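# Sort three desk items onto matching low shelves

## Task

Take each of the three items now lying on the desk and set it on top of whichever low shelf already holds items of the same kind. The robot must not tip over or finish leaning. An item only counts as placed if it stays there without the robot holding or propping it.

## Robot and tools

ROBOT. A Rainbow Robotics RB-Y1: a wheeled base (two drive wheels plus two rear casters), a head with a pan/tilt camera, two arms with parallel grippers, and a torso whose lower 'leg' folds at ankle, knee and hip. The base is 0.66 m long and 0.58 m wide, and its front edge sits 0.10 m ahead of the drive axle. It only drives straight or turns in place; it cannot slide sideways. A folded leg may poke out past the front edge. Now and then a loose object may get a brief outside shove.

FRAMES. Base frame: origin on the floor halfway between the drive wheels, x ahead, y to the left, z up. The result reports chest, left_hand and right_hand in this frame. chest is a spine point 0.08 m under the shoulders; its x axis is the chest's facing. A hand point lies between its finger pads; fingers point along the hand's -z and close along its x. Printed hand positions are approximate, worse at long reach. Odometry frame = the base frame where the scene began. base_odometry only counts wheel rotation, so wheel slip looks like travel; heading runs -3.142 to 3.142, left positive.

execute_actions. Argument actions: a list holding one action or nothing (empty list = just report state and images). An action may contain:
- base: exactly one key. translate_m = straight drive, an offset in metres from the current position, forward positive, -3 to 3. rotate_rad = turn on the spot, an offset in radians, counter-clockwise (left) positive, -3.2 to 3.2. Counted from the base's last reported position.
- joints: a single dictionary for the whole robot (both arms, torso, head, grippers), keyed by joint name, each value one absolute target. Radians for *_rad, metres of pad opening for *_gripper_m. Ranges: torso_squat_rad 0 to 1.2 (bigger lowers the chest); torso_shift_rad -0.3 to 0.6 (positive pushes hips forward); torso_pitch_rad -0.2 to 1.4 (positive leans forward); torso_yaw_rad -1.5 to 1.5 (positive left). Shoulder_pitch -2.356 to 2.356 (0 hanging; negative raises forward); left_shoulder_roll_rad 0 to 3.141 (out to the left), right_shoulder_roll_rad -3.141 to 0 (negative out to the right); shoulder_yaw -2.094 to 2.094; elbow -2.617 to 0.01 (negative bends); forearm_roll -3.141 to 3.141; wrist_pitch -1.57 to 1.919 (negative tips hand forward); hand_roll -2.705 to 2.705; gripper 0 to 0.1. For yaw and roll joints the sign convention is the same on both arms (positive = left / counter-clockwise seen from above on a hanging arm). head_pan_rad -0.523 to 0.523 (positive left, relative to chest); head_tilt_rad -0.35 to 1.57 (positive looks down). Done tolerance is ±0.02 rad, ±0.004 m for grippers. Torso combinations must also satisfy: squat+shift <= 1.52; squat-shift+pitch <= 1.57; shift+0.5 pitch-0.4 squat <= 0.7; shift+0.3 pitch-0.5 squat <= 0.39; otherwise the torso stops short with off_target.
- speeds: caps for this action only, translate_m 0.05 to 0.4 m/s, rotate_rad 0.1 to 1.509 rad/s (defaults are the maxima). A base move needing more than 8.667 s is refused.
- min_time_s: 0.1 to 8, a floor on how long each arm/head motion takes.
Joint top speeds: arms 1 rad/s (forearm_roll, wrist_pitch, hand_roll 1.5), head 1.5, squat and pitch 0.3, shift 0.15, torso yaw 0.6, grippers 0.1 m/s. No action runs past 15 s. Argument cameras: list of head_camera, left_wrist_camera, right_wrist_camera or all; omitted/null = all, [] = none. Bad keys or values reject the whole call with no motion. A joint you leave out may keep driving toward an earlier target without saying so. Example action: {"base": {"translate_m": 0.3}, "joints": {"head_pan_rad": -0.4}, "min_time_s": 2}.

wait: seconds 0 to 10; commands nothing and returns state plus images. zoom_image: camera plus region [x0, y0, x1, y1] in pixels of that camera's latest full image, at most 504x504. Head image 896x504 (fx=fy 693.125, cx 449.818, cy 251.864); wrist images 644x364. finished_scene: scene = the current scene's number; irreversible, and it reports success.

RESULTS. The pictures line lists image order. base_status/joint_status per motion: done (for the base, wheels turned the full amount even if slipping); off_target (rested short, may still push); limit_stop_at_<name> (a built-in limit; limit_stop_at_own_body means the self-collision guard halted it before touching — move arm and torso apart); contact_stop (hit something firm); time_out; stopped_with_arm (torso halted because an arm hit). A contact_stop, time_out or stopped_with_arm halts the whole group it belongs to (torso joints; one arm's seven joints) and clears their targets. 'joint command not followed' plus a cause line means an arm's targets were withheld by the arm-collision check (shown as not_followed; they may be retried later); grippers still move. on_its_own lists uncommanded joints, with 'held at' giving the held target. MOTOR HOT warns from 65 °C; at 80 °C an OVER-TEMPERATURE FAULT brakes things (limit_stop_at_motor_heat). A torque fault freezes the robot 10 s. After any stop, later calls in the same reply are skipped; resend targets.

CARE. To grasp, command an opening at least 0.005 m below the object's width; off_target on the gripper is then expected. Each arm carries up to 3 kg; heavy loads held far forward can tip the robot, and nothing prevents it. The base does not halt on collision and may keep pushing; a bent leg touching furniture can shove the robot backward unnoticed. Never let the arms, grippers or fingers strike or squeeze each other. After a stop, back off the arm first in its own action, then the torso. If both hands hold one object and the torso contact-stops instantly with nothing in the way, resend every arm joint at its current joint_positions value, then retry the torso. Avoid drops, slams and hard pushes, and release items so they rest on their own.

Each tool is called after "Emit:" as a command line: name --argument value for each argument, lists and objects as JSON in quotes; but a table of rows of numbers goes row by row, as --pt "numbers of a row", without its own name.

## Session

Emit:
execute_actions --actions '[]'

Scene clock: 0.00 s.
base_odometry: x=+0.000 y=+0.000 heading=+0.000 (m, m, rad; odometry frame)
base_status: not commanded
joint_positions: torso_squat_rad=+0.350 torso_shift_rad=+0.000 torso_pitch_rad=-0.001 torso_yaw_rad=-0.001 left_shoulder_pitch_rad=-0.014 left_shoulder_roll_rad=+0.024 left_shoulder_yaw_rad=-0.016 left_elbow_rad=-0.211 left_forearm_roll_rad=+0.049 left_wrist_pitch_rad=+0.047 left_hand_roll_rad=-0.016 left_gripper_m=+0.099 right_shoulder_pitch_rad=+0.030 right_shoulder_roll_rad=-0.008 right_shoulder_yaw_rad=+0.024 right_elbow_rad=-0.257 right_forearm_roll_rad=-0.005 right_wrist_pitch_rad=-0.042 right_hand_roll_rad=-0.002 right_gripper_m=+0.100 head_pan_rad=+0.000 head_tilt_rad=+0.400
joint_status: not commanded
chest: x=-0.2285 y=+0.0010 z=+1.2474 quat_wxyz=(+1.000, -0.001, +0.000, +0.000) (m; base frame)
left_hand: x=-0.1260 y=+0.2358 z=+0.5683 quat_wxyz=(+0.996, +0.008, -0.089, +0.005) (m; base frame)
right_hand: x=-0.1154 y=-0.2243 z=+0.5727 quat_wxyz=(+0.991, -0.003, -0.135, +0.004) (m; base frame)
pictures: head_camera, left_wrist_camera, right_wrist_camera
Images, in order (width x height): head_camera 896x504, left_wrist_camera 644x364, right_wrist_camera 644x364.

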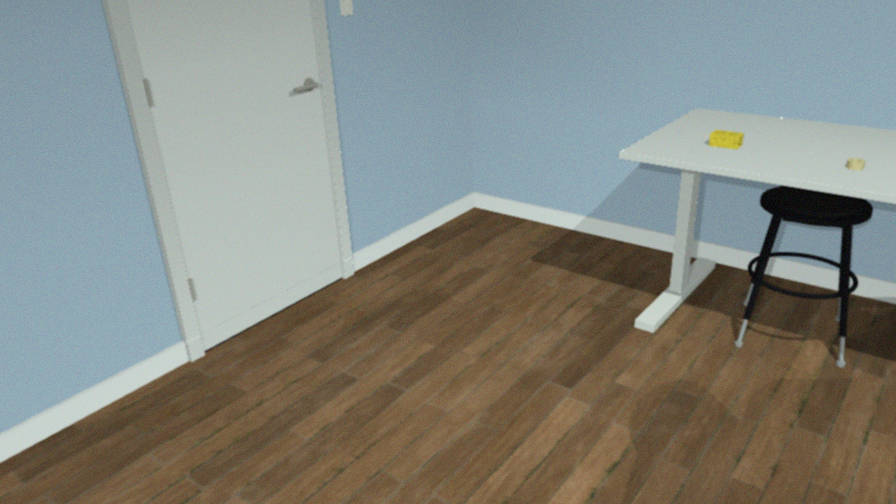

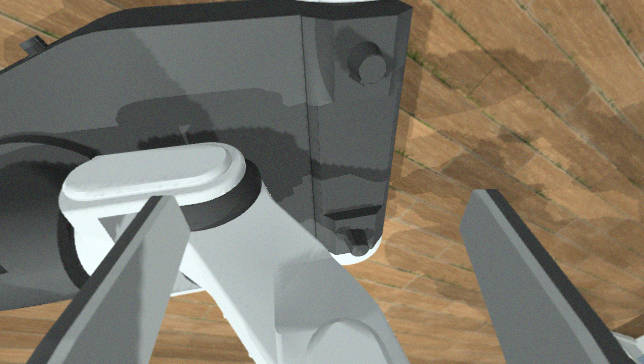

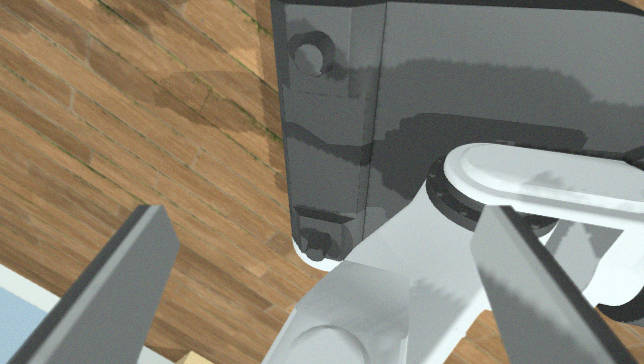

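Emit:
execute_actions --actions '[{"base":{"rotate_rad":-0.6}}]' --cameras '["head_camera"]'

Scene clock: 9.87 s.
base_odometry: x=+0.000 y=+0.000 heading=-0.600 (m, m, rad; odometry frame)
base_status: done
joint_positions: torso_squat_rad=+0.350 torso_shift_rad=+0.000 torso_pitch_rad=-0.001 torso_yaw_rad=-0.001 left_shoulder_pitch_rad=-0.014 left_shoulder_roll_rad=+0.024 left_shoulder_yaw_rad=-0.016 left_elbow_rad=-0.211 left_forearm_roll_rad=+0.049 left_wrist_pitch_rad=+0.047 left_hand_roll_rad=-0.016 left_gripper_m=+0.099 right_shoulder_pitch_rad=+0.030 right_shoulder_roll_rad=-0.008 right_shoulder_yaw_rad=+0.024 right_elbow_rad=-0.257 right_forearm_roll_rad=-0.005 right_wrist_pitch_rad=-0.042 right_hand_roll_rad=-0.002 right_gripper_m=+0.100 head_pan_rad=+0.000 head_tilt_rad=+0.400
joint_status: not commanded
chest: x=-0.2285 y=+0.0010 z=+1.2474 quat_wxyz=(+1.000, -0.001, +0.000, +0.000) (m; base frame)
left_hand: x=-0.1260 y=+0.2358 z=+0.5683 quat_wxyz=(+0.996, +0.008, -0.089, +0.005) (m; base frame)
right_hand: x=-0.1154 y=-0.2243 z=+0.5727 quat_wxyz=(+0.991, -0.003, -0.135, +0.004) (m; base frame)
pictures: head_camera
Images, in order (width x height): head_camera 896x504.

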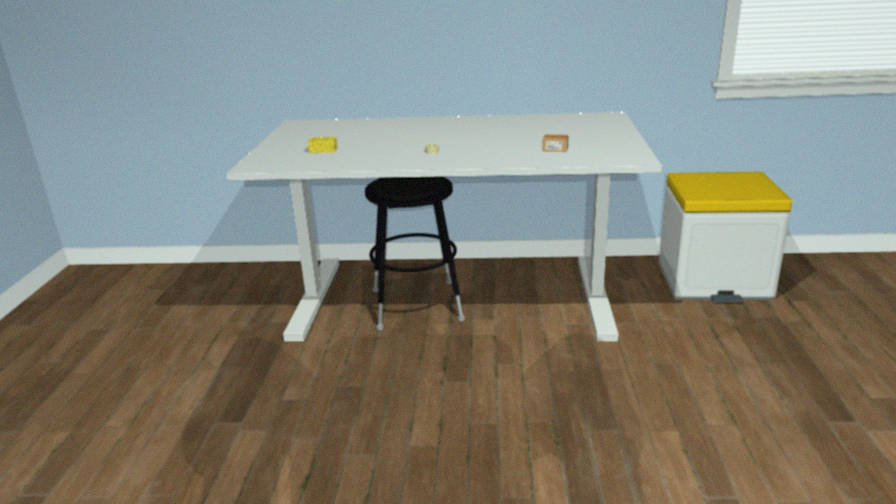

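Let me look around for shelves.

Emit:
execute_actions --actions '[{"base":{"rotate_rad":-1.2},"joints":{"head_tilt_rad":0.3}}]' --cameras '["head_camera"]'

Emit:
execute_actions --actions '[{"base":{"rotate_rad":-1.2}}]' --cameras '["head_camera"]'

Emit:
execute_actions --actions '[{"base":{"rotate_rad":-1.2}}]' --cameras '["head_camera"]'

Scene clock: 15.50 s.
base_odometry: x=+0.000 y=+0.000 heading=-1.799 (m, m, rad; odometry frame)
base_status: done
joint_positions: torso_squat_rad=+0.350 torso_shift_rad=+0.000 torso_pitch_rad=-0.001 torso_yaw_rad=-0.001 left_shoulder_pitch_rad=-0.014 left_shoulder_roll_rad=+0.024 left_shoulder_yaw_rad=-0.016 left_elbow_rad=-0.211 left_forearm_roll_rad=+0.049 left_wrist_pitch_rad=+0.047 left_hand_roll_rad=-0.016 left_gripper_m=+0.099 right_shoulder_pitch_rad=+0.030 right_shoulder_roll_rad=-0.008 right_shoulder_yaw_rad=+0.024 right_elbow_rad=-0.257 right_forearm_roll_rad=-0.005 right_wrist_pitch_rad=-0.042 right_hand_roll_rad=-0.002 right_gripper_m=+0.100 head_pan_rad=+0.000 head_tilt_rad=+0.300
joint_status: all done
chest: x=-0.2286 y=+0.0010 z=+1.2474 quat_wxyz=(+1.000, -0.001, +0.000, +0.000) (m; base frame)
left_hand: x=-0.1260 y=+0.2358 z=+0.5683 quat_wxyz=(+0.996, +0.008, -0.089, +0.005) (m; base frame)
right_hand: x=-0.1154 y=-0.2243 z=+0.5727 quat_wxyz=(+0.991, -0.003, -0.135, +0.004) (m; base frame)
pictures: head_camera
Images, in order (width x height): head_camera 896x504.

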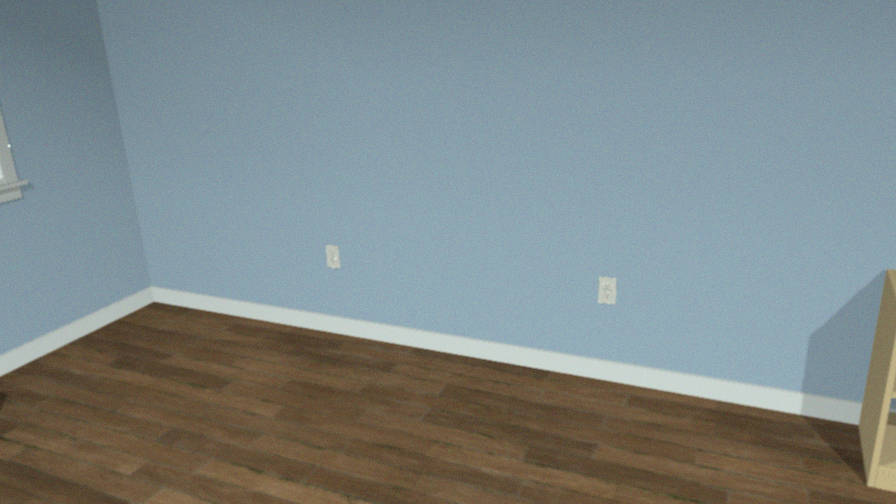

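Scene clock: 18.97 s.
base_odometry: x=+0.000 y=+0.000 heading=-2.999 (m, m, rad; odometry frame)
base_status: done
joint_positions: torso_squat_rad=+0.350 torso_shift_rad=+0.000 torso_pitch_rad=-0.001 torso_yaw_rad=-0.001 left_shoulder_pitch_rad=-0.014 left_shoulder_roll_rad=+0.024 left_shoulder_yaw_rad=-0.016 left_elbow_rad=-0.211 left_forearm_roll_rad=+0.049 left_wrist_pitch_rad=+0.047 left_hand_roll_rad=-0.016 left_gripper_m=+0.099 right_shoulder_pitch_rad=+0.030 right_shoulder_roll_rad=-0.008 right_shoulder_yaw_rad=+0.024 right_elbow_rad=-0.257 right_forearm_roll_rad=-0.005 right_wrist_pitch_rad=-0.042 right_hand_roll_rad=-0.002 right_gripper_m=+0.100 head_pan_rad=+0.000 head_tilt_rad=+0.300
joint_status: not commanded
chest: x=-0.2286 y=+0.0010 z=+1.2474 quat_wxyz=(+1.000, -0.001, +0.000, +0.000) (m; base frame)
left_hand: x=-0.1260 y=+0.2358 z=+0.5683 quat_wxyz=(+0.996, +0.008, -0.089, +0.005) (m; base frame)
right_hand: x=-0.1154 y=-0.2243 z=+0.5727 quat_wxyz=(+0.991, -0.003, -0.135, +0.004) (m; base frame)
pictures: head_camera
Images, in order (width x height): head_camera 896x504.

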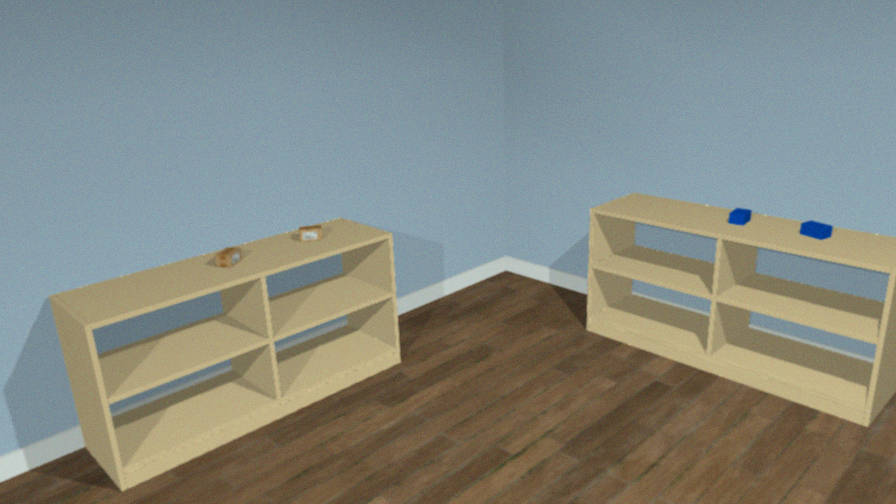

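Scene clock: 22.50 s.
base_odometry: x=+0.000 y=+0.000 heading=+2.085 (m, m, rad; odometry frame)
base_status: done
joint_positions: torso_squat_rad=+0.350 torso_shift_rad=+0.000 torso_pitch_rad=-0.001 torso_yaw_rad=-0.001 left_shoulder_pitch_rad=-0.014 left_shoulder_roll_rad=+0.024 left_shoulder_yaw_rad=-0.016 left_elbow_rad=-0.211 left_forearm_roll_rad=+0.049 left_wrist_pitch_rad=+0.047 left_hand_roll_rad=-0.016 left_gripper_m=+0.099 right_shoulder_pitch_rad=+0.030 right_shoulder_roll_rad=-0.008 right_shoulder_yaw_rad=+0.024 right_elbow_rad=-0.257 right_forearm_roll_rad=-0.005 right_wrist_pitch_rad=-0.042 right_hand_roll_rad=-0.002 right_gripper_m=+0.100 head_pan_rad=+0.000 head_tilt_rad=+0.300
joint_status: not commanded
chest: x=-0.2286 y=+0.0010 z=+1.2474 quat_wxyz=(+1.000, -0.001, +0.000, +0.000) (m; base frame)
left_hand: x=-0.1260 y=+0.2358 z=+0.5683 quat_wxyz=(+0.996, +0.008, -0.089, +0.005) (m; base frame)
right_hand: x=-0.1154 y=-0.2243 z=+0.5727 quat_wxyz=(+0.991, -0.003, -0.135, +0.004) (m; base frame)
pictures: head_camera
Images, in order (width x height): head_camera 896x504.

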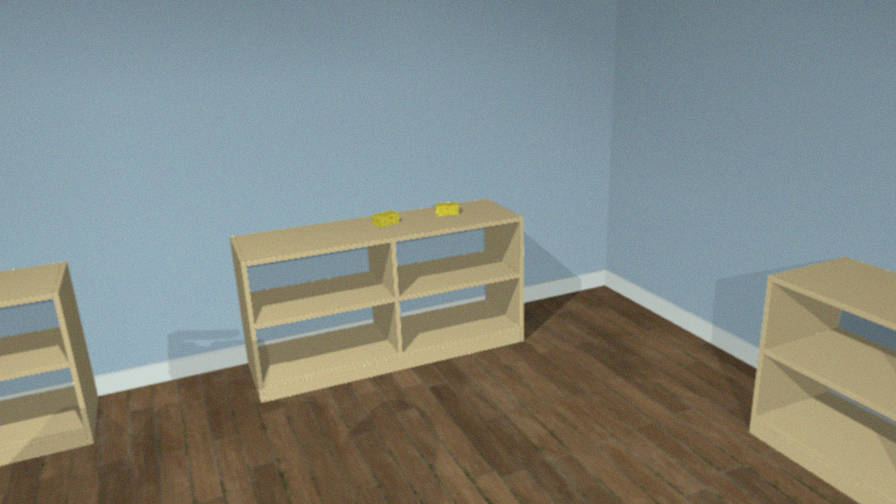

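Emit:
execute_actions --actions '[{"base":{"rotate_rad":-0.9}}]' --cameras '["head_camera"]'

Scene clock: 29.70 s.
base_odometry: x=+0.000 y=+0.000 heading=+1.185 (m, m, rad; odometry frame)
base_status: done
joint_positions: torso_squat_rad=+0.350 torso_shift_rad=+0.000 torso_pitch_rad=-0.001 torso_yaw_rad=-0.001 left_shoulder_pitch_rad=-0.014 left_shoulder_roll_rad=+0.024 left_shoulder_yaw_rad=-0.016 left_elbow_rad=-0.211 left_forearm_roll_rad=+0.049 left_wrist_pitch_rad=+0.047 left_hand_roll_rad=-0.016 left_gripper_m=+0.099 right_shoulder_pitch_rad=+0.030 right_shoulder_roll_rad=-0.008 right_shoulder_yaw_rad=+0.024 right_elbow_rad=-0.257 right_forearm_roll_rad=-0.005 right_wrist_pitch_rad=-0.042 right_hand_roll_rad=-0.002 right_gripper_m=+0.100 head_pan_rad=+0.000 head_tilt_rad=+0.300
joint_status: not commanded
chest: x=-0.2286 y=+0.0010 z=+1.2474 quat_wxyz=(+1.000, -0.001, +0.000, +0.000) (m; base frame)
left_hand: x=-0.1260 y=+0.2358 z=+0.5683 quat_wxyz=(+0.996, +0.008, -0.089, +0.005) (m; base frame)
right_hand: x=-0.1154 y=-0.2243 z=+0.5727 quat_wxyz=(+0.991, -0.003, -0.135, +0.004) (m; base frame)
pictures: head_camera
Images, in order (width x height): head_camera 896x504.

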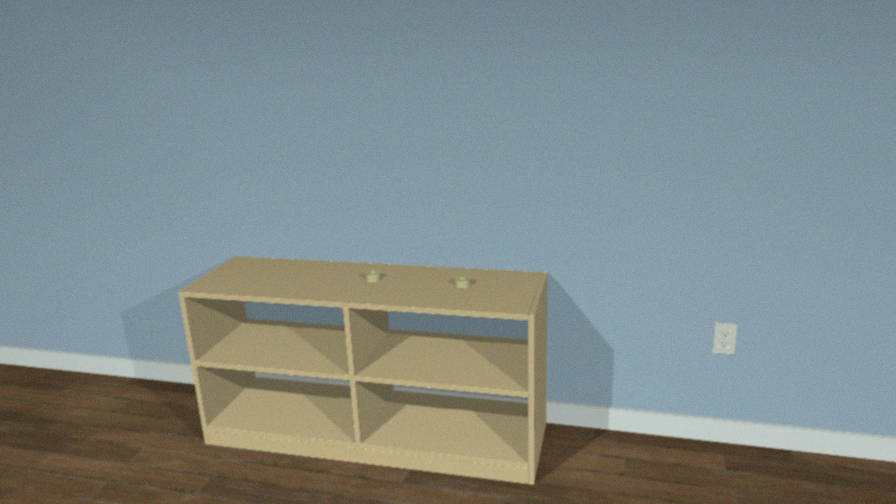

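Emit:
execute_actions --actions '[{"base":{"rotate_rad":-1.785},"joints":{"left_shoulder_pitch_rad":-0.6,"left_elbow_rad":-1.2,"left_wrist_pitch_rad":1.8,"right_shoulder_pitch_rad":-0.6,"right_elbow_rad":-1.2,"right_wrist_pitch_rad":1.8,"head_tilt_rad":0.5}}]' --cameras '["head_camera"]'

Scene clock: 41.53 s.
base_odometry: x=+0.000 y=+0.000 heading=-0.599 (m, m, rad; odometry frame)
base_status: done
joint_positions: torso_squat_rad=+0.350 torso_shift_rad=+0.000 torso_pitch_rad=-0.001 torso_yaw_rad=-0.001 left_shoulder_pitch_rad=-0.600 left_shoulder_roll_rad=+0.024 left_shoulder_yaw_rad=-0.016 left_elbow_rad=-1.200 left_forearm_roll_rad=+0.049 left_wrist_pitch_rad=+1.800 left_hand_roll_rad=-0.016 left_gripper_m=+0.099 right_shoulder_pitch_rad=-0.600 right_shoulder_roll_rad=-0.008 right_shoulder_yaw_rad=+0.024 right_elbow_rad=-1.200 right_forearm_roll_rad=-0.005 right_wrist_pitch_rad=+1.800 right_hand_roll_rad=-0.002 right_gripper_m=+0.100 head_pan_rad=+0.000 head_tilt_rad=+0.500
joint_status: all done
chest: x=-0.2286 y=+0.0010 z=+1.2474 quat_wxyz=(+1.000, -0.001, +0.000, +0.000) (m; base frame)
left_hand: x=+0.1896 y=+0.1636 z=+0.8984 quat_wxyz=(+0.994, +0.019, +0.018, -0.110) (m; base frame)
right_hand: x=+0.1896 y=-0.1624 z=+0.8991 quat_wxyz=(+0.994, -0.038, +0.016, +0.104) (m; base frame)
pictures: head_camera
Images, in order (width x height): head_camera 896x504.

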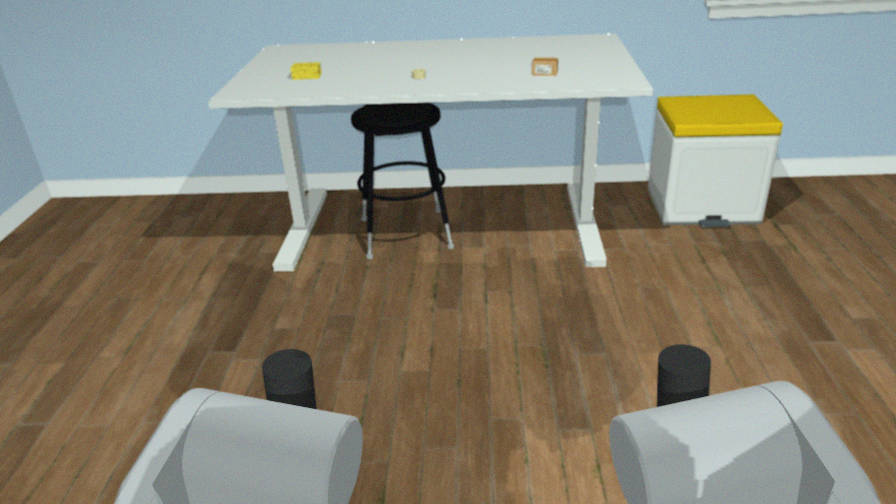

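Emit:
execute_actions --actions '[{"base":{"translate_m":1.9},"joints":{"head_tilt_rad":0.8}}]' --cameras '["head_camera"]'

Scene clock: 50.30 s.
base_odometry: x=+1.569 y=-1.072 heading=-0.599 (m, m, rad; odometry frame)
base_status: done
joint_positions: torso_squat_rad=+0.350 torso_shift_rad=+0.000 torso_pitch_rad=-0.001 torso_yaw_rad=-0.001 left_shoulder_pitch_rad=-0.600 left_shoulder_roll_rad=+0.024 left_shoulder_yaw_rad=-0.016 left_elbow_rad=-1.200 left_forearm_roll_rad=+0.049 left_wrist_pitch_rad=+1.800 left_hand_roll_rad=-0.016 left_gripper_m=+0.099 right_shoulder_pitch_rad=-0.600 right_shoulder_roll_rad=-0.008 right_shoulder_yaw_rad=+0.024 right_elbow_rad=-1.200 right_forearm_roll_rad=-0.005 right_wrist_pitch_rad=+1.800 right_hand_roll_rad=-0.002 right_gripper_m=+0.100 head_pan_rad=+0.000 head_tilt_rad=+0.800
joint_status: all done
chest: x=-0.2285 y=+0.0010 z=+1.2474 quat_wxyz=(+1.000, -0.001, +0.000, +0.000) (m; base frame)
left_hand: x=+0.1896 y=+0.1636 z=+0.8983 quat_wxyz=(+0.994, +0.019, +0.018, -0.110) (m; base frame)
right_hand: x=+0.1896 y=-0.1624 z=+0.8989 quat_wxyz=(+0.994, -0.038, +0.016, +0.104) (m; base frame)
pictures: head_camera
Images, in order (width x height): head_camera 896x504.

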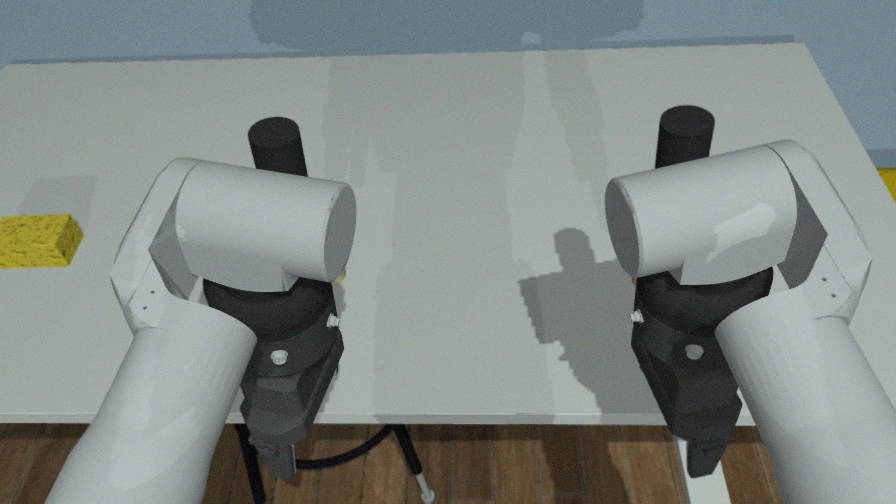

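Emit:
execute_actions --actions '[{"base":{"translate_m":0.12},"joints":{"torso_pitch_rad":0.45,"torso_shift_rad":0.25,"left_shoulder_pitch_rad":-1.15,"left_elbow_rad":-1.0,"left_wrist_pitch_rad":1.7,"head_tilt_rad":0.4}}]'

Scene clock: 78.37 s.
base_odometry: x=+1.668 y=-1.139 heading=-0.600 (m, m, rad; odometry frame)
base_status: done
joint_positions: torso_squat_rad=+0.351 torso_shift_rad=+0.171 torso_pitch_rad=+0.304 torso_yaw_rad=-0.001 left_shoulder_pitch_rad=-1.150 left_shoulder_roll_rad=+0.024 left_shoulder_yaw_rad=-0.016 left_elbow_rad=-1.000 left_forearm_roll_rad=+0.049 left_wrist_pitch_rad=+1.700 left_hand_roll_rad=-0.016 left_gripper_m=+0.099 right_shoulder_pitch_rad=-0.605 right_shoulder_roll_rad=-0.008 right_shoulder_yaw_rad=+0.024 right_elbow_rad=-1.204 right_forearm_roll_rad=-0.006 right_wrist_pitch_rad=+1.801 right_hand_roll_rad=-0.002 right_gripper_m=+0.098 head_pan_rad=-0.001 head_tilt_rad=+0.400
joint_status: torso_shift_rad contact_stop (moved +0.171 of +0.250); torso_pitch_rad contact_stop (moved +0.304 of +0.451); the others done
on_its_own: torso_shift_rad is held at +0.172, not at your +0.250, since a contact_stop; torso_pitch_rad is held at +0.306, not at your +0.450, since a contact_stop
chest: x=-0.0239 y=+0.0012 z=+1.2237 quat_wxyz=(+0.988, -0.001, +0.151, -0.001) (m; base frame)
left_hand: x=+0.4699 y=+0.0800 z=+0.9171 quat_wxyz=(+0.980, +0.026, -0.042, -0.192) (m; base frame)
right_hand: x=+0.2733 y=-0.1616 z=+0.7679 quat_wxyz=(+0.980, -0.022, +0.163, +0.109) (m; base frame)
pictures: head_camera, left_wrist_camera, right_wrist_camera
Images, in order (width x height): head_camera 896x504, left_wrist_camera 644x364, right_wrist_camera 644x364.

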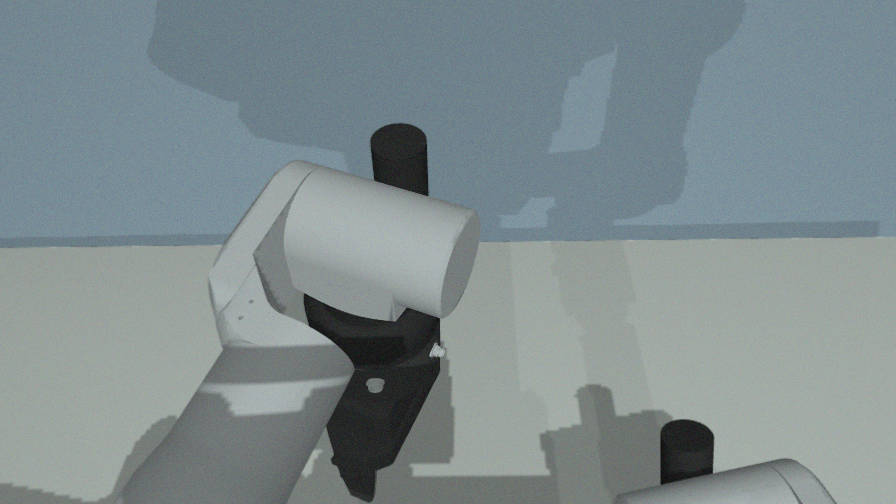

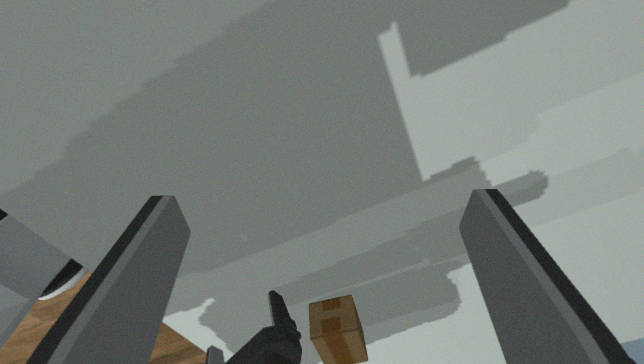

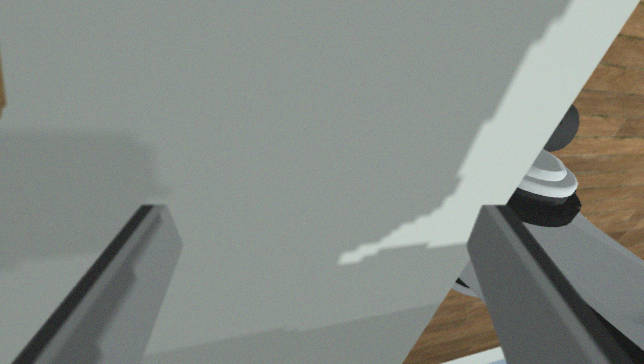

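Emit:
execute_actions --actions '[{"joints":{"right_shoulder_pitch_rad":-0.1,"right_elbow_rad":-1.9,"right_wrist_pitch_rad":1.2,"left_shoulder_roll_rad":0.25,"head_tilt_rad":0.6}}]' --cameras '["head_camera"]'

Scene clock: 81.27 s.
base_odometry: x=+1.668 y=-1.139 heading=-0.599 (m, m, rad; odometry frame)
base_status: not commanded
joint_positions: torso_squat_rad=+0.350 torso_shift_rad=+0.171 torso_pitch_rad=+0.304 torso_yaw_rad=-0.001 left_shoulder_pitch_rad=-1.150 left_shoulder_roll_rad=+0.250 left_shoulder_yaw_rad=-0.016 left_elbow_rad=-1.000 left_forearm_roll_rad=+0.049 left_wrist_pitch_rad=+1.700 left_hand_roll_rad=-0.016 left_gripper_m=+0.099 right_shoulder_pitch_rad=-0.582 right_shoulder_roll_rad=-0.006 right_shoulder_yaw_rad=+0.025 right_elbow_rad=-1.245 right_forearm_roll_rad=-0.006 right_wrist_pitch_rad=+1.749 right_hand_roll_rad=-0.002 right_gripper_m=+0.099 head_pan_rad=+0.000 head_tilt_rad=+0.600
joint_status: right_shoulder_pitch_rad contact_stop (moved +0.023 of +0.505); right_elbow_rad contact_stop_at_right_shoulder_pitch_rad (moved -0.041 of -0.696); right_wrist_pitch_rad contact_stop (moved -0.052 of -0.601); the others done
on_its_own: torso_shift_rad is held at +0.172, not at your +0.250, since a contact_stop; torso_pitch_rad is held at +0.306, not at your +0.450, since a contact_stop; right_shoulder_pitch_rad is held at -0.578, not at your -0.100, since a contact_stop; right_elbow_rad is held at -1.242, not at your -1.900, since a contact_stop; right_wrist_pitch_rad is held at +1.749, not at your +1.200, since a contact_stop
chest: x=-0.0235 y=+0.0012 z=+1.2236 quat_wxyz=(+0.988, -0.001, +0.152, +0.000) (m; base frame)
left_hand: x=+0.5082 y=+0.2115 z=+0.9401 quat_wxyz=(+0.986, +0.107, -0.060, -0.116) (m; base frame)
right_hand: x=+0.2841 y=-0.1590 z=+0.7654 quat_wxyz=(+0.986, -0.015, +0.129, +0.106) (m; base frame)
pictures: head_camera
Images, in order (width x height): head_camera 896x504.

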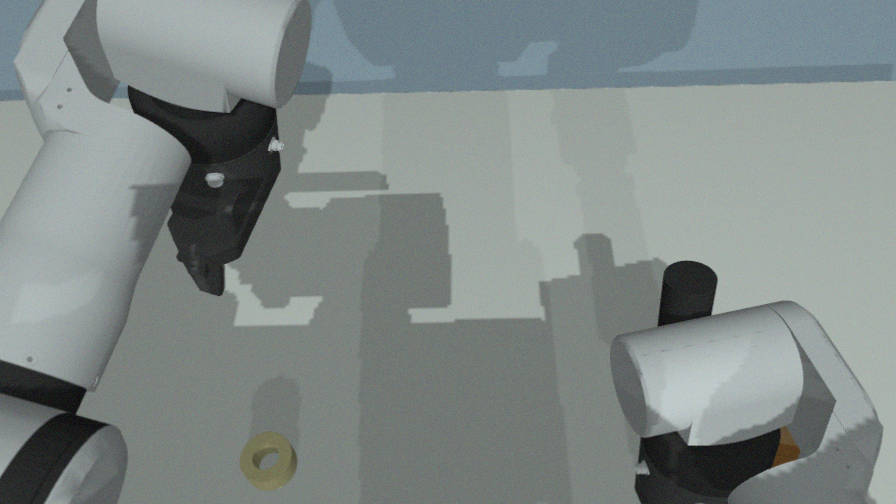

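Emit:
execute_actions --actions '[{"joints":{"right_elbow_rad":-1.7}}]' --cameras '[]'

Scene clock: 84.40 s.
base_odometry: x=+1.668 y=-1.139 heading=-0.599 (m, m, rad; odometry frame)
base_status: not commanded
joint_positions: torso_squat_rad=+0.350 torso_shift_rad=+0.172 torso_pitch_rad=+0.306 torso_yaw_rad=-0.001 left_shoulder_pitch_rad=-1.150 left_shoulder_roll_rad=+0.250 left_shoulder_yaw_rad=-0.016 left_elbow_rad=-1.000 left_forearm_roll_rad=+0.049 left_wrist_pitch_rad=+1.700 left_hand_roll_rad=-0.016 left_gripper_m=+0.099 right_shoulder_pitch_rad=-0.579 right_shoulder_roll_rad=-0.007 right_shoulder_yaw_rad=+0.025 right_elbow_rad=-1.700 right_forearm_roll_rad=-0.006 right_wrist_pitch_rad=+1.749 right_hand_roll_rad=-0.002 right_gripper_m=+0.100 head_pan_rad=+0.000 head_tilt_rad=+0.600
joint_status: all done
on_its_own: torso_shift_rad is held at +0.172, not at your +0.250, since a contact_stop; torso_pitch_rad is held at +0.306, not at your +0.450, since a contact_stop; right_shoulder_pitch_rad is held at -0.578, not at your -0.100, since a contact_stop; right_wrist_pitch_rad is held at +1.749, not at your +1.200, since a contact_stop
chest: x=-0.0226 y=+0.0010 z=+1.2234 quat_wxyz=(+0.988, -0.001, +0.152, +0.000) (m; base frame)
left_hand: x=+0.5087 y=+0.2114 z=+0.9391 quat_wxyz=(+0.986, +0.107, -0.059, -0.116) (m; base frame)
right_hand: x=+0.3821 y=-0.1371 z=+0.8764 quat_wxyz=(+0.990, +0.009, -0.095, +0.108) (m; base frame)
pictures: none
No camera images: the call's "cameras" was empty. Leave "cameras" out to get every camera's image.

Emit:
execute_actions --actions '[{"joints":{"left_shoulder_pitch_rad":-0.81,"left_elbow_rad":-1.195,"left_wrist_pitch_rad":1.70,"left_shoulder_roll_rad":0.14,"head_tilt_rad":0.8}}]' --cameras '["head_camera","left_wrist_camera"]'

Scene clock: 97.20 s.
base_odometry: x=+1.668 y=-1.139 heading=-0.599 (m, m, rad; odometry frame)
base_status: not commanded
joint_positions: torso_squat_rad=+0.350 torso_shift_rad=+0.172 torso_pitch_rad=+0.306 torso_yaw_rad=-0.001 left_shoulder_pitch_rad=-0.810 left_shoulder_roll_rad=+0.140 left_shoulder_yaw_rad=-0.016 left_elbow_rad=-1.195 left_forearm_roll_rad=+0.049 left_wrist_pitch_rad=+1.700 left_hand_roll_rad=-0.016 left_gripper_m=+0.099 right_shoulder_pitch_rad=-0.578 right_shoulder_roll_rad=-0.007 right_shoulder_yaw_rad=+0.025 right_elbow_rad=-1.700 right_forearm_roll_rad=-0.006 right_wrist_pitch_rad=+1.749 right_hand_roll_rad=-0.002 right_gripper_m=+0.100 head_pan_rad=+0.000 head_tilt_rad=+0.800
joint_status: all done
on_its_own: torso_shift_rad is held at +0.172, not at your +0.250, since a contact_stop; torso_pitch_rad is held at +0.306, not at your +0.450, since a contact_stop; right_shoulder_pitch_rad is held at -0.578, not at your -0.100, since a contact_stop; right_wrist_pitch_rad is held at +1.749, not at your +1.200, since a contact_stop
chest: x=-0.0225 y=+0.0010 z=+1.2234 quat_wxyz=(+0.988, -0.001, +0.152, +0.000) (m; base frame)
left_hand: x=+0.4030 y=+0.1921 z=+0.8302 quat_wxyz=(+0.991, +0.053, +0.017, -0.119) (m; base frame)
right_hand: x=+0.3821 y=-0.1372 z=+0.8763 quat_wxyz=(+0.990, +0.009, -0.095, +0.108) (m; base frame)
pictures: head_camera, left_wrist_camera
Images, in order (width x height): head_camera 896x504, left_wrist_camera 644x364.

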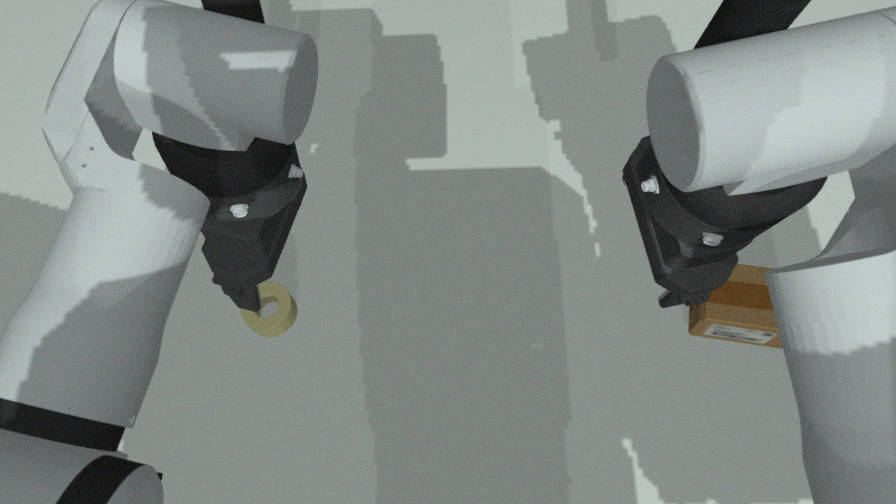

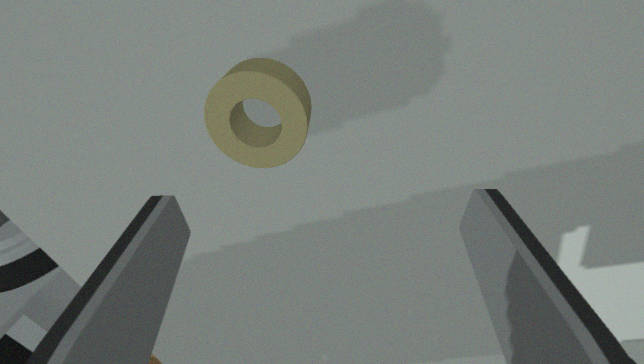

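Emit:
execute_actions --actions '[{"joints":{"left_shoulder_pitch_rad":-0.932,"left_elbow_rad":-0.982,"left_wrist_pitch_rad":1.61}}]' --cameras '["left_wrist_camera"]'

Scene clock: 107.37 s.
base_odometry: x=+1.668 y=-1.139 heading=-0.599 (m, m, rad; odometry frame)
base_status: not commanded
joint_positions: torso_squat_rad=+0.350 torso_shift_rad=+0.172 torso_pitch_rad=+0.306 torso_yaw_rad=-0.001 left_shoulder_pitch_rad=-0.932 left_shoulder_roll_rad=+0.140 left_shoulder_yaw_rad=-0.016 left_elbow_rad=-0.982 left_forearm_roll_rad=+0.049 left_wrist_pitch_rad=+1.610 left_hand_roll_rad=-0.016 left_gripper_m=+0.099 right_shoulder_pitch_rad=-0.578 right_shoulder_roll_rad=-0.007 right_shoulder_yaw_rad=+0.025 right_elbow_rad=-1.700 right_forearm_roll_rad=-0.006 right_wrist_pitch_rad=+1.749 right_hand_roll_rad=-0.002 right_gripper_m=+0.100 head_pan_rad=+0.000 head_tilt_rad=+0.800
joint_status: all done
on_its_own: torso_shift_rad is held at +0.172, not at your +0.250, since a contact_stop; torso_pitch_rad is held at +0.306, not at your +0.450, since a contact_stop; right_shoulder_pitch_rad is held at -0.578, not at your -0.100, since a contact_stop; right_wrist_pitch_rad is held at +1.749, not at your +1.200, since a contact_stop
chest: x=-0.0225 y=+0.0009 z=+1.2234 quat_wxyz=(+0.988, -0.001, +0.152, +0.000) (m; base frame)
left_hand: x=+0.4256 y=+0.1855 z=+0.8252 quat_wxyz=(+0.990, +0.061, +0.019, -0.127) (m; base frame)
right_hand: x=+0.3821 y=-0.1372 z=+0.8763 quat_wxyz=(+0.990, +0.009, -0.095, +0.108) (m; base frame)
pictures: left_wrist_camera
Images, in order (width x height): left_wrist_camera 644x364.

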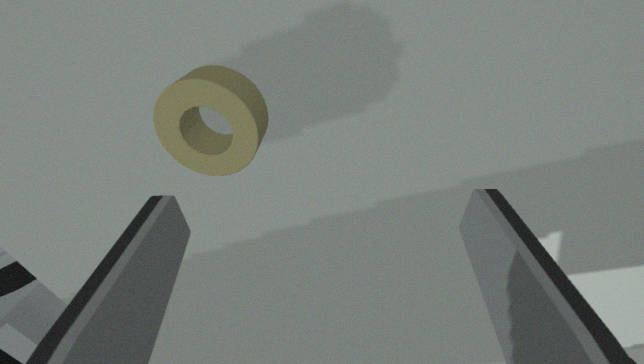

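Emit:
execute_actions --actions '[{"joints":{"left_shoulder_pitch_rad":-0.64,"left_elbow_rad":-1.49,"left_wrist_pitch_rad":1.825}}]' --cameras '["left_wrist_camera"]'

Scene clock: 111.70 s.
base_odometry: x=+1.668 y=-1.139 heading=-0.599 (m, m, rad; odometry frame)
base_status: not commanded
joint_positions: torso_squat_rad=+0.350 torso_shift_rad=+0.172 torso_pitch_rad=+0.306 torso_yaw_rad=-0.001 left_shoulder_pitch_rad=-0.640 left_shoulder_roll_rad=+0.140 left_shoulder_yaw_rad=-0.016 left_elbow_rad=-1.490 left_forearm_roll_rad=+0.049 left_wrist_pitch_rad=+1.825 left_hand_roll_rad=-0.016 left_gripper_m=+0.099 right_shoulder_pitch_rad=-0.578 right_shoulder_roll_rad=-0.007 right_shoulder_yaw_rad=+0.025 right_elbow_rad=-1.700 right_forearm_roll_rad=-0.006 right_wrist_pitch_rad=+1.749 right_hand_roll_rad=-0.002 right_gripper_m=+0.100 head_pan_rad=+0.000 head_tilt_rad=+0.800
joint_status: all done
on_its_own: torso_shift_rad is held at +0.172, not at your +0.250, since a contact_stop; torso_pitch_rad is held at +0.306, not at your +0.450, since a contact_stop; right_shoulder_pitch_rad is held at -0.578, not at your -0.100, since a contact_stop; right_wrist_pitch_rad is held at +1.749, not at your +1.200, since a contact_stop
chest: x=-0.0225 y=+0.0009 z=+1.2234 quat_wxyz=(+0.988, -0.001, +0.152, +0.000) (m; base frame)
left_hand: x=+0.3641 y=+0.2036 z=+0.8423 quat_wxyz=(+0.993, +0.045, +0.015, -0.107) (m; base frame)
right_hand: x=+0.3821 y=-0.1372 z=+0.8763 quat_wxyz=(+0.990, +0.009, -0.095, +0.108) (m; base frame)
pictures: left_wrist_camera
Images, in order (width x height): left_wrist_camera 644x364.

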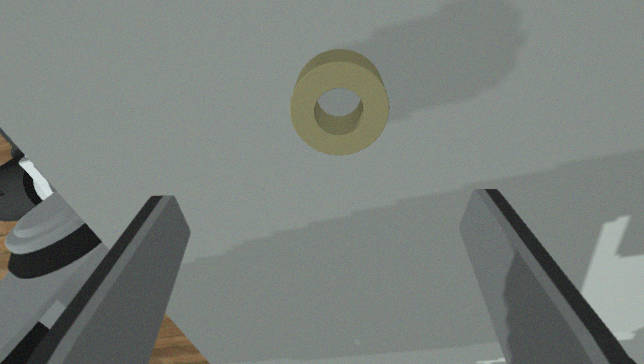

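Emit:
execute_actions --actions '[{"joints":{"left_shoulder_pitch_rad":-0.593,"left_elbow_rad":-1.265,"left_wrist_pitch_rad":1.55}}]' --cameras '["left_wrist_camera","head_camera"]'

Scene clock: 119.47 s.
base_odometry: x=+1.668 y=-1.139 heading=-0.599 (m, m, rad; odometry frame)
base_status: not commanded
joint_positions: torso_squat_rad=+0.350 torso_shift_rad=+0.172 torso_pitch_rad=+0.306 torso_yaw_rad=-0.001 left_shoulder_pitch_rad=-0.593 left_shoulder_roll_rad=+0.140 left_shoulder_yaw_rad=-0.016 left_elbow_rad=-1.265 left_forearm_roll_rad=+0.049 left_wrist_pitch_rad=+1.550 left_hand_roll_rad=-0.016 left_gripper_m=+0.099 right_shoulder_pitch_rad=-0.578 right_shoulder_roll_rad=-0.007 right_shoulder_yaw_rad=+0.025 right_elbow_rad=-1.700 right_forearm_roll_rad=-0.006 right_wrist_pitch_rad=+1.749 right_hand_roll_rad=-0.002 right_gripper_m=+0.100 head_pan_rad=+0.000 head_tilt_rad=+0.800
joint_status: all done
on_its_own: torso_shift_rad is held at +0.172, not at your +0.250, since a contact_stop; torso_pitch_rad is held at +0.306, not at your +0.450, since a contact_stop; right_shoulder_pitch_rad is held at -0.578, not at your -0.100, since a contact_stop; right_wrist_pitch_rad is held at +1.749, not at your +1.200, since a contact_stop
chest: x=-0.0225 y=+0.0009 z=+1.2234 quat_wxyz=(+0.988, -0.001, +0.152, +0.000) (m; base frame)
left_hand: x=+0.3531 y=+0.2170 z=+0.7688 quat_wxyz=(+0.994, +0.043, +0.012, -0.096) (m; base frame)
right_hand: x=+0.3821 y=-0.1372 z=+0.8763 quat_wxyz=(+0.990, +0.009, -0.095, +0.108) (m; base frame)
pictures: head_camera, left_wrist_camera
Images, in order (width x height): head_camera 896x504, left_wrist_camera 644x364.

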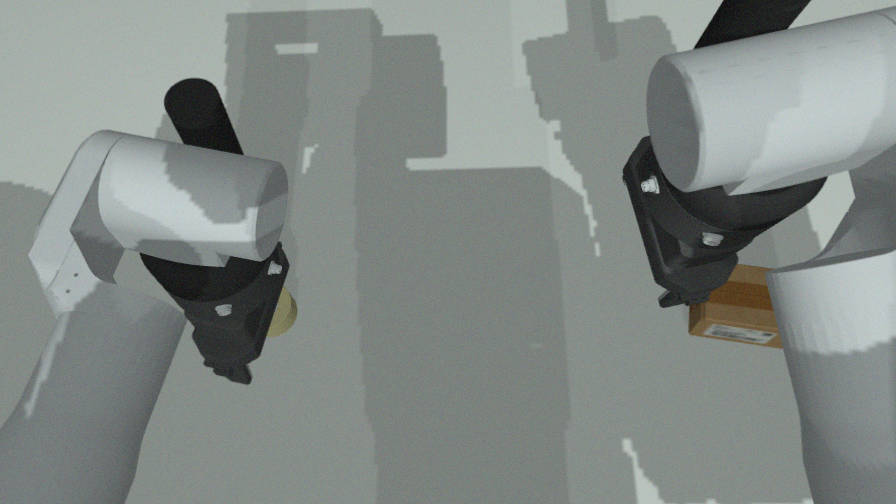

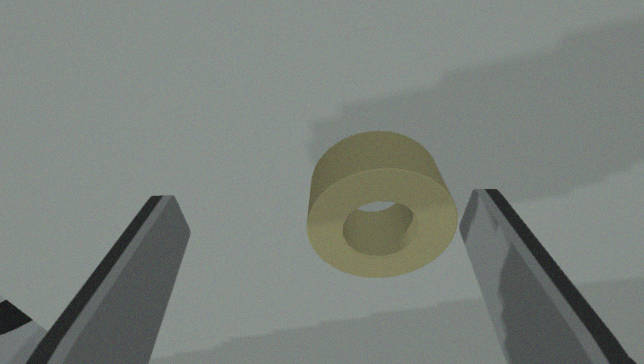

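Emit:
execute_actions --actions '[{"joints":{"left_gripper_m":0.04}}]' --cameras '["left_wrist_camera"]'

Scene clock: 122.40 s.
base_odometry: x=+1.668 y=-1.139 heading=-0.599 (m, m, rad; odometry frame)
base_status: not commanded
joint_positions: torso_squat_rad=+0.350 torso_shift_rad=+0.172 torso_pitch_rad=+0.306 torso_yaw_rad=-0.001 left_shoulder_pitch_rad=-0.593 left_shoulder_roll_rad=+0.140 left_shoulder_yaw_rad=-0.016 left_elbow_rad=-1.265 left_forearm_roll_rad=+0.049 left_wrist_pitch_rad=+1.550 left_hand_roll_rad=-0.016 left_gripper_m=+0.047 right_shoulder_pitch_rad=-0.578 right_shoulder_roll_rad=-0.007 right_shoulder_yaw_rad=+0.025 right_elbow_rad=-1.700 right_forearm_roll_rad=-0.006 right_wrist_pitch_rad=+1.749 right_hand_roll_rad=-0.002 right_gripper_m=+0.100 head_pan_rad=+0.000 head_tilt_rad=+0.800
joint_status: left_gripper_m off_target (ended at +0.047, target +0.040)
on_its_own: torso_shift_rad is held at +0.172, not at your +0.250, since a contact_stop; torso_pitch_rad is held at +0.306, not at your +0.450, since a contact_stop; right_shoulder_pitch_rad is held at -0.578, not at your -0.100, since a contact_stop; right_wrist_pitch_rad is held at +1.749, not at your +1.200, since a contact_stop
chest: x=-0.0225 y=+0.0009 z=+1.2234 quat_wxyz=(+0.988, -0.001, +0.152, +0.000) (m; base frame)
left_hand: x=+0.3531 y=+0.2170 z=+0.7688 quat_wxyz=(+0.994, +0.043, +0.012, -0.096) (m; base frame)
right_hand: x=+0.3821 y=-0.1372 z=+0.8763 quat_wxyz=(+0.990, +0.009, -0.095, +0.108) (m; base frame)
pictures: left_wrist_camera
Images, in order (width x height): left_wrist_camera 644x364.

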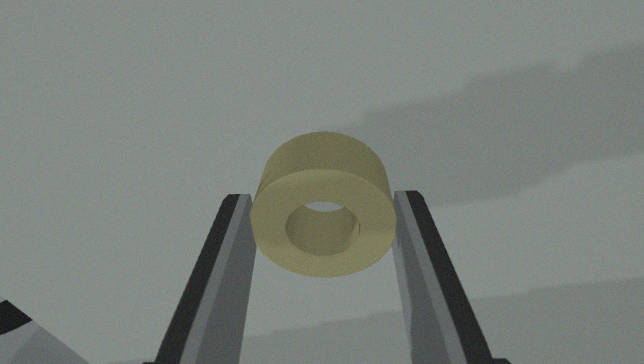

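Emit:
execute_actions --actions '[{"joints":{"left_elbow_rad":-1.6,"left_wrist_pitch_rad":1.85,"right_shoulder_pitch_rad":-0.64,"right_elbow_rad":-1.49,"right_wrist_pitch_rad":1.825,"right_shoulder_roll_rad":-0.35,"head_pan_rad":-0.3}}]' --cameras '["right_wrist_camera","head_camera"]'

Scene clock: 127.80 s.
base_odometry: x=+1.668 y=-1.139 heading=-0.600 (m, m, rad; odometry frame)
base_status: not commanded
joint_positions: torso_squat_rad=+0.350 torso_shift_rad=+0.172 torso_pitch_rad=+0.306 torso_yaw_rad=-0.001 left_shoulder_pitch_rad=-0.593 left_shoulder_roll_rad=+0.140 left_shoulder_yaw_rad=-0.016 left_elbow_rad=-1.600 left_forearm_roll_rad=+0.049 left_wrist_pitch_rad=+1.850 left_hand_roll_rad=-0.016 left_gripper_m=+0.047 right_shoulder_pitch_rad=-0.640 right_shoulder_roll_rad=-0.350 right_shoulder_yaw_rad=+0.024 right_elbow_rad=-1.490 right_forearm_roll_rad=-0.006 right_wrist_pitch_rad=+1.825 right_hand_roll_rad=-0.002 right_gripper_m=+0.100 head_pan_rad=-0.300 head_tilt_rad=+0.800
joint_status: all done
on_its_own: torso_shift_rad is held at +0.172, not at your +0.250, since a contact_stop; torso_pitch_rad is held at +0.306, not at your +0.450, since a contact_stop
chest: x=-0.0225 y=+0.0009 z=+1.2234 quat_wxyz=(+0.988, -0.001, +0.152, +0.000) (m; base frame)
left_hand: x=+0.3593 y=+0.2047 z=+0.8539 quat_wxyz=(+0.994, +0.042, -0.005, -0.105) (m; base frame)
right_hand: x=+0.3815 y=-0.3217 z=+0.8694 quat_wxyz=(+0.984, -0.168, +0.002, +0.063) (m; base frame)
pictures: head_camera, right_wrist_camera
Images, in order (width x height): head_camera 896x504, right_wrist_camera 644x364.

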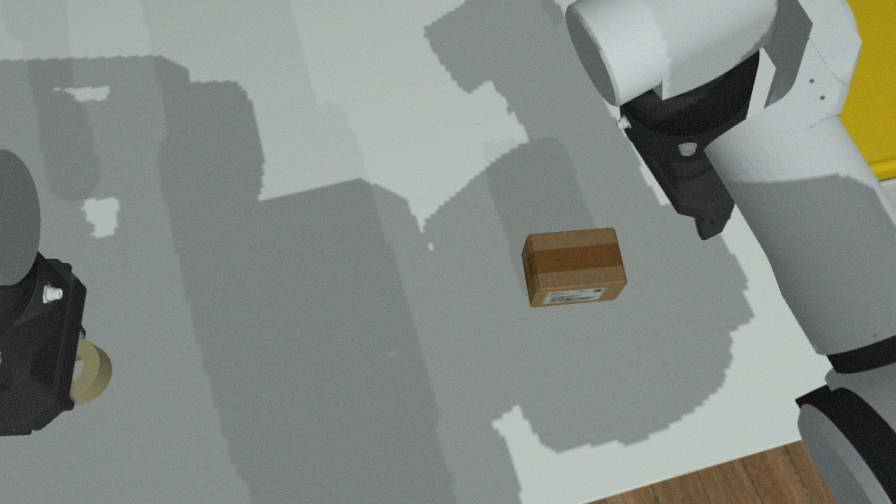

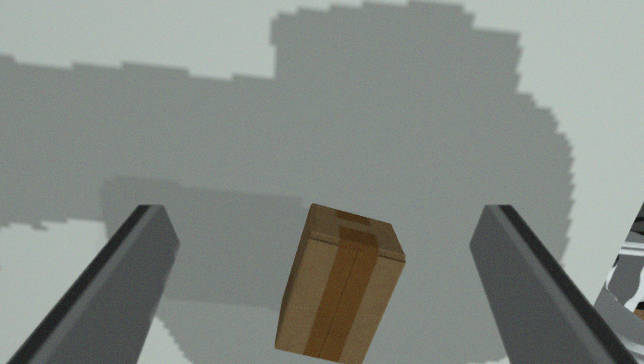

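Emit:
execute_actions --actions '[{"joints":{"right_shoulder_roll_rad":-0.21}}]' --cameras '["right_wrist_camera","head_camera"]'

Scene clock: 130.83 s.
base_odometry: x=+1.668 y=-1.139 heading=-0.599 (m, m, rad; odometry frame)
base_status: not commanded
joint_positions: torso_squat_rad=+0.350 torso_shift_rad=+0.172 torso_pitch_rad=+0.306 torso_yaw_rad=-0.001 left_shoulder_pitch_rad=-0.593 left_shoulder_roll_rad=+0.140 left_shoulder_yaw_rad=-0.016 left_elbow_rad=-1.600 left_forearm_roll_rad=+0.049 left_wrist_pitch_rad=+1.850 left_hand_roll_rad=-0.016 left_gripper_m=+0.047 right_shoulder_pitch_rad=-0.640 right_shoulder_roll_rad=-0.210 right_shoulder_yaw_rad=+0.025 right_elbow_rad=-1.490 right_forearm_roll_rad=-0.006 right_wrist_pitch_rad=+1.825 right_hand_roll_rad=-0.002 right_gripper_m=+0.100 head_pan_rad=-0.300 head_tilt_rad=+0.800
joint_status: all done
on_its_own: torso_shift_rad is held at +0.172, not at your +0.250, since a contact_stop; torso_pitch_rad is held at +0.306, not at your +0.450, since a contact_stop
chest: x=-0.0225 y=+0.0010 z=+1.2234 quat_wxyz=(+0.988, -0.001, +0.152, +0.000) (m; base frame)
left_hand: x=+0.3593 y=+0.2048 z=+0.8539 quat_wxyz=(+0.994, +0.042, -0.005, -0.105) (m; base frame)
right_hand: x=+0.3716 y=-0.2485 z=+0.8500 quat_wxyz=(+0.991, -0.103, +0.009, +0.085) (m; base frame)
pictures: head_camera, right_wrist_camera
Images, in order (width x height): head_camera 896x504, right_wrist_camera 644x364.

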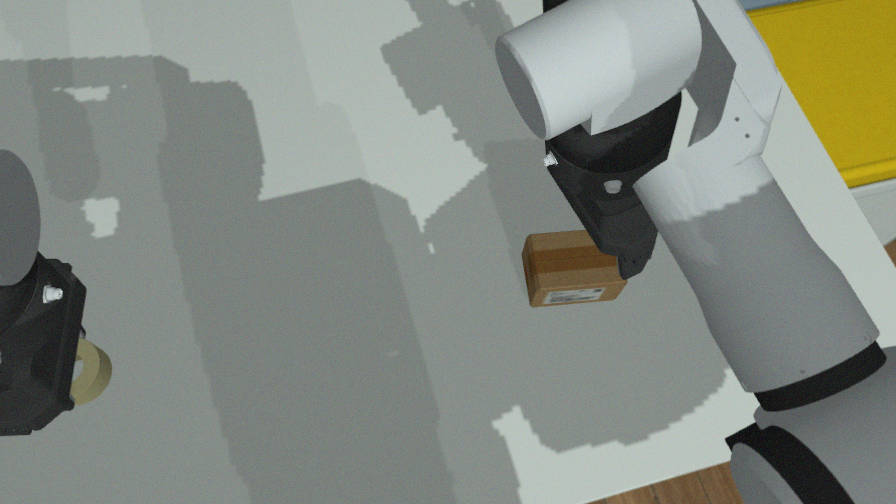

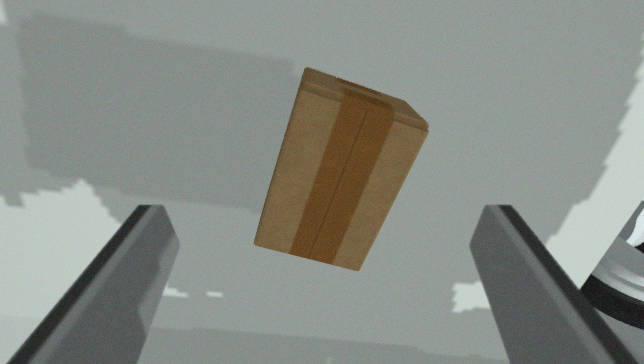

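Emit:
execute_actions --actions '[{"joints":{"right_shoulder_pitch_rad":-0.6,"right_elbow_rad":-1.29,"right_wrist_pitch_rad":1.58}}]' --cameras '["right_wrist_camera"]'

Scene clock: 133.57 s.
base_odometry: x=+1.668 y=-1.139 heading=-0.599 (m, m, rad; odometry frame)
base_status: not commanded
joint_positions: torso_squat_rad=+0.350 torso_shift_rad=+0.172 torso_pitch_rad=+0.306 torso_yaw_rad=-0.001 left_shoulder_pitch_rad=-0.593 left_shoulder_roll_rad=+0.140 left_shoulder_yaw_rad=-0.016 left_elbow_rad=-1.600 left_forearm_roll_rad=+0.049 left_wrist_pitch_rad=+1.850 left_hand_roll_rad=-0.016 left_gripper_m=+0.047 right_shoulder_pitch_rad=-0.600 right_shoulder_roll_rad=-0.210 right_shoulder_yaw_rad=+0.025 right_elbow_rad=-1.290 right_forearm_roll_rad=-0.006 right_wrist_pitch_rad=+1.580 right_hand_roll_rad=-0.002 right_gripper_m=+0.100 head_pan_rad=-0.300 head_tilt_rad=+0.800
joint_status: all done
on_its_own: torso_shift_rad is held at +0.172, not at your +0.250, since a contact_stop; torso_pitch_rad is held at +0.306, not at your +0.450, since a contact_stop
chest: x=-0.0225 y=+0.0010 z=+1.2234 quat_wxyz=(+0.988, -0.001, +0.152, +0.000) (m; base frame)
left_hand: x=+0.3593 y=+0.2048 z=+0.8539 quat_wxyz=(+0.994, +0.042, -0.005, -0.105) (m; base frame)
right_hand: x=+0.3642 y=-0.2641 z=+0.7858 quat_wxyz=(+0.991, -0.101, +0.006, +0.083) (m; base frame)
pictures: right_wrist_camera
Images, in order (width x height): right_wrist_camera 644x364.

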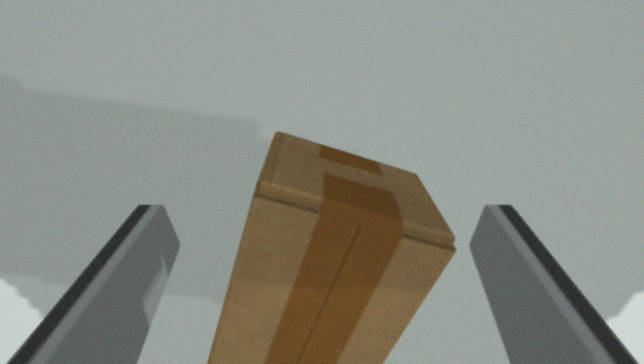

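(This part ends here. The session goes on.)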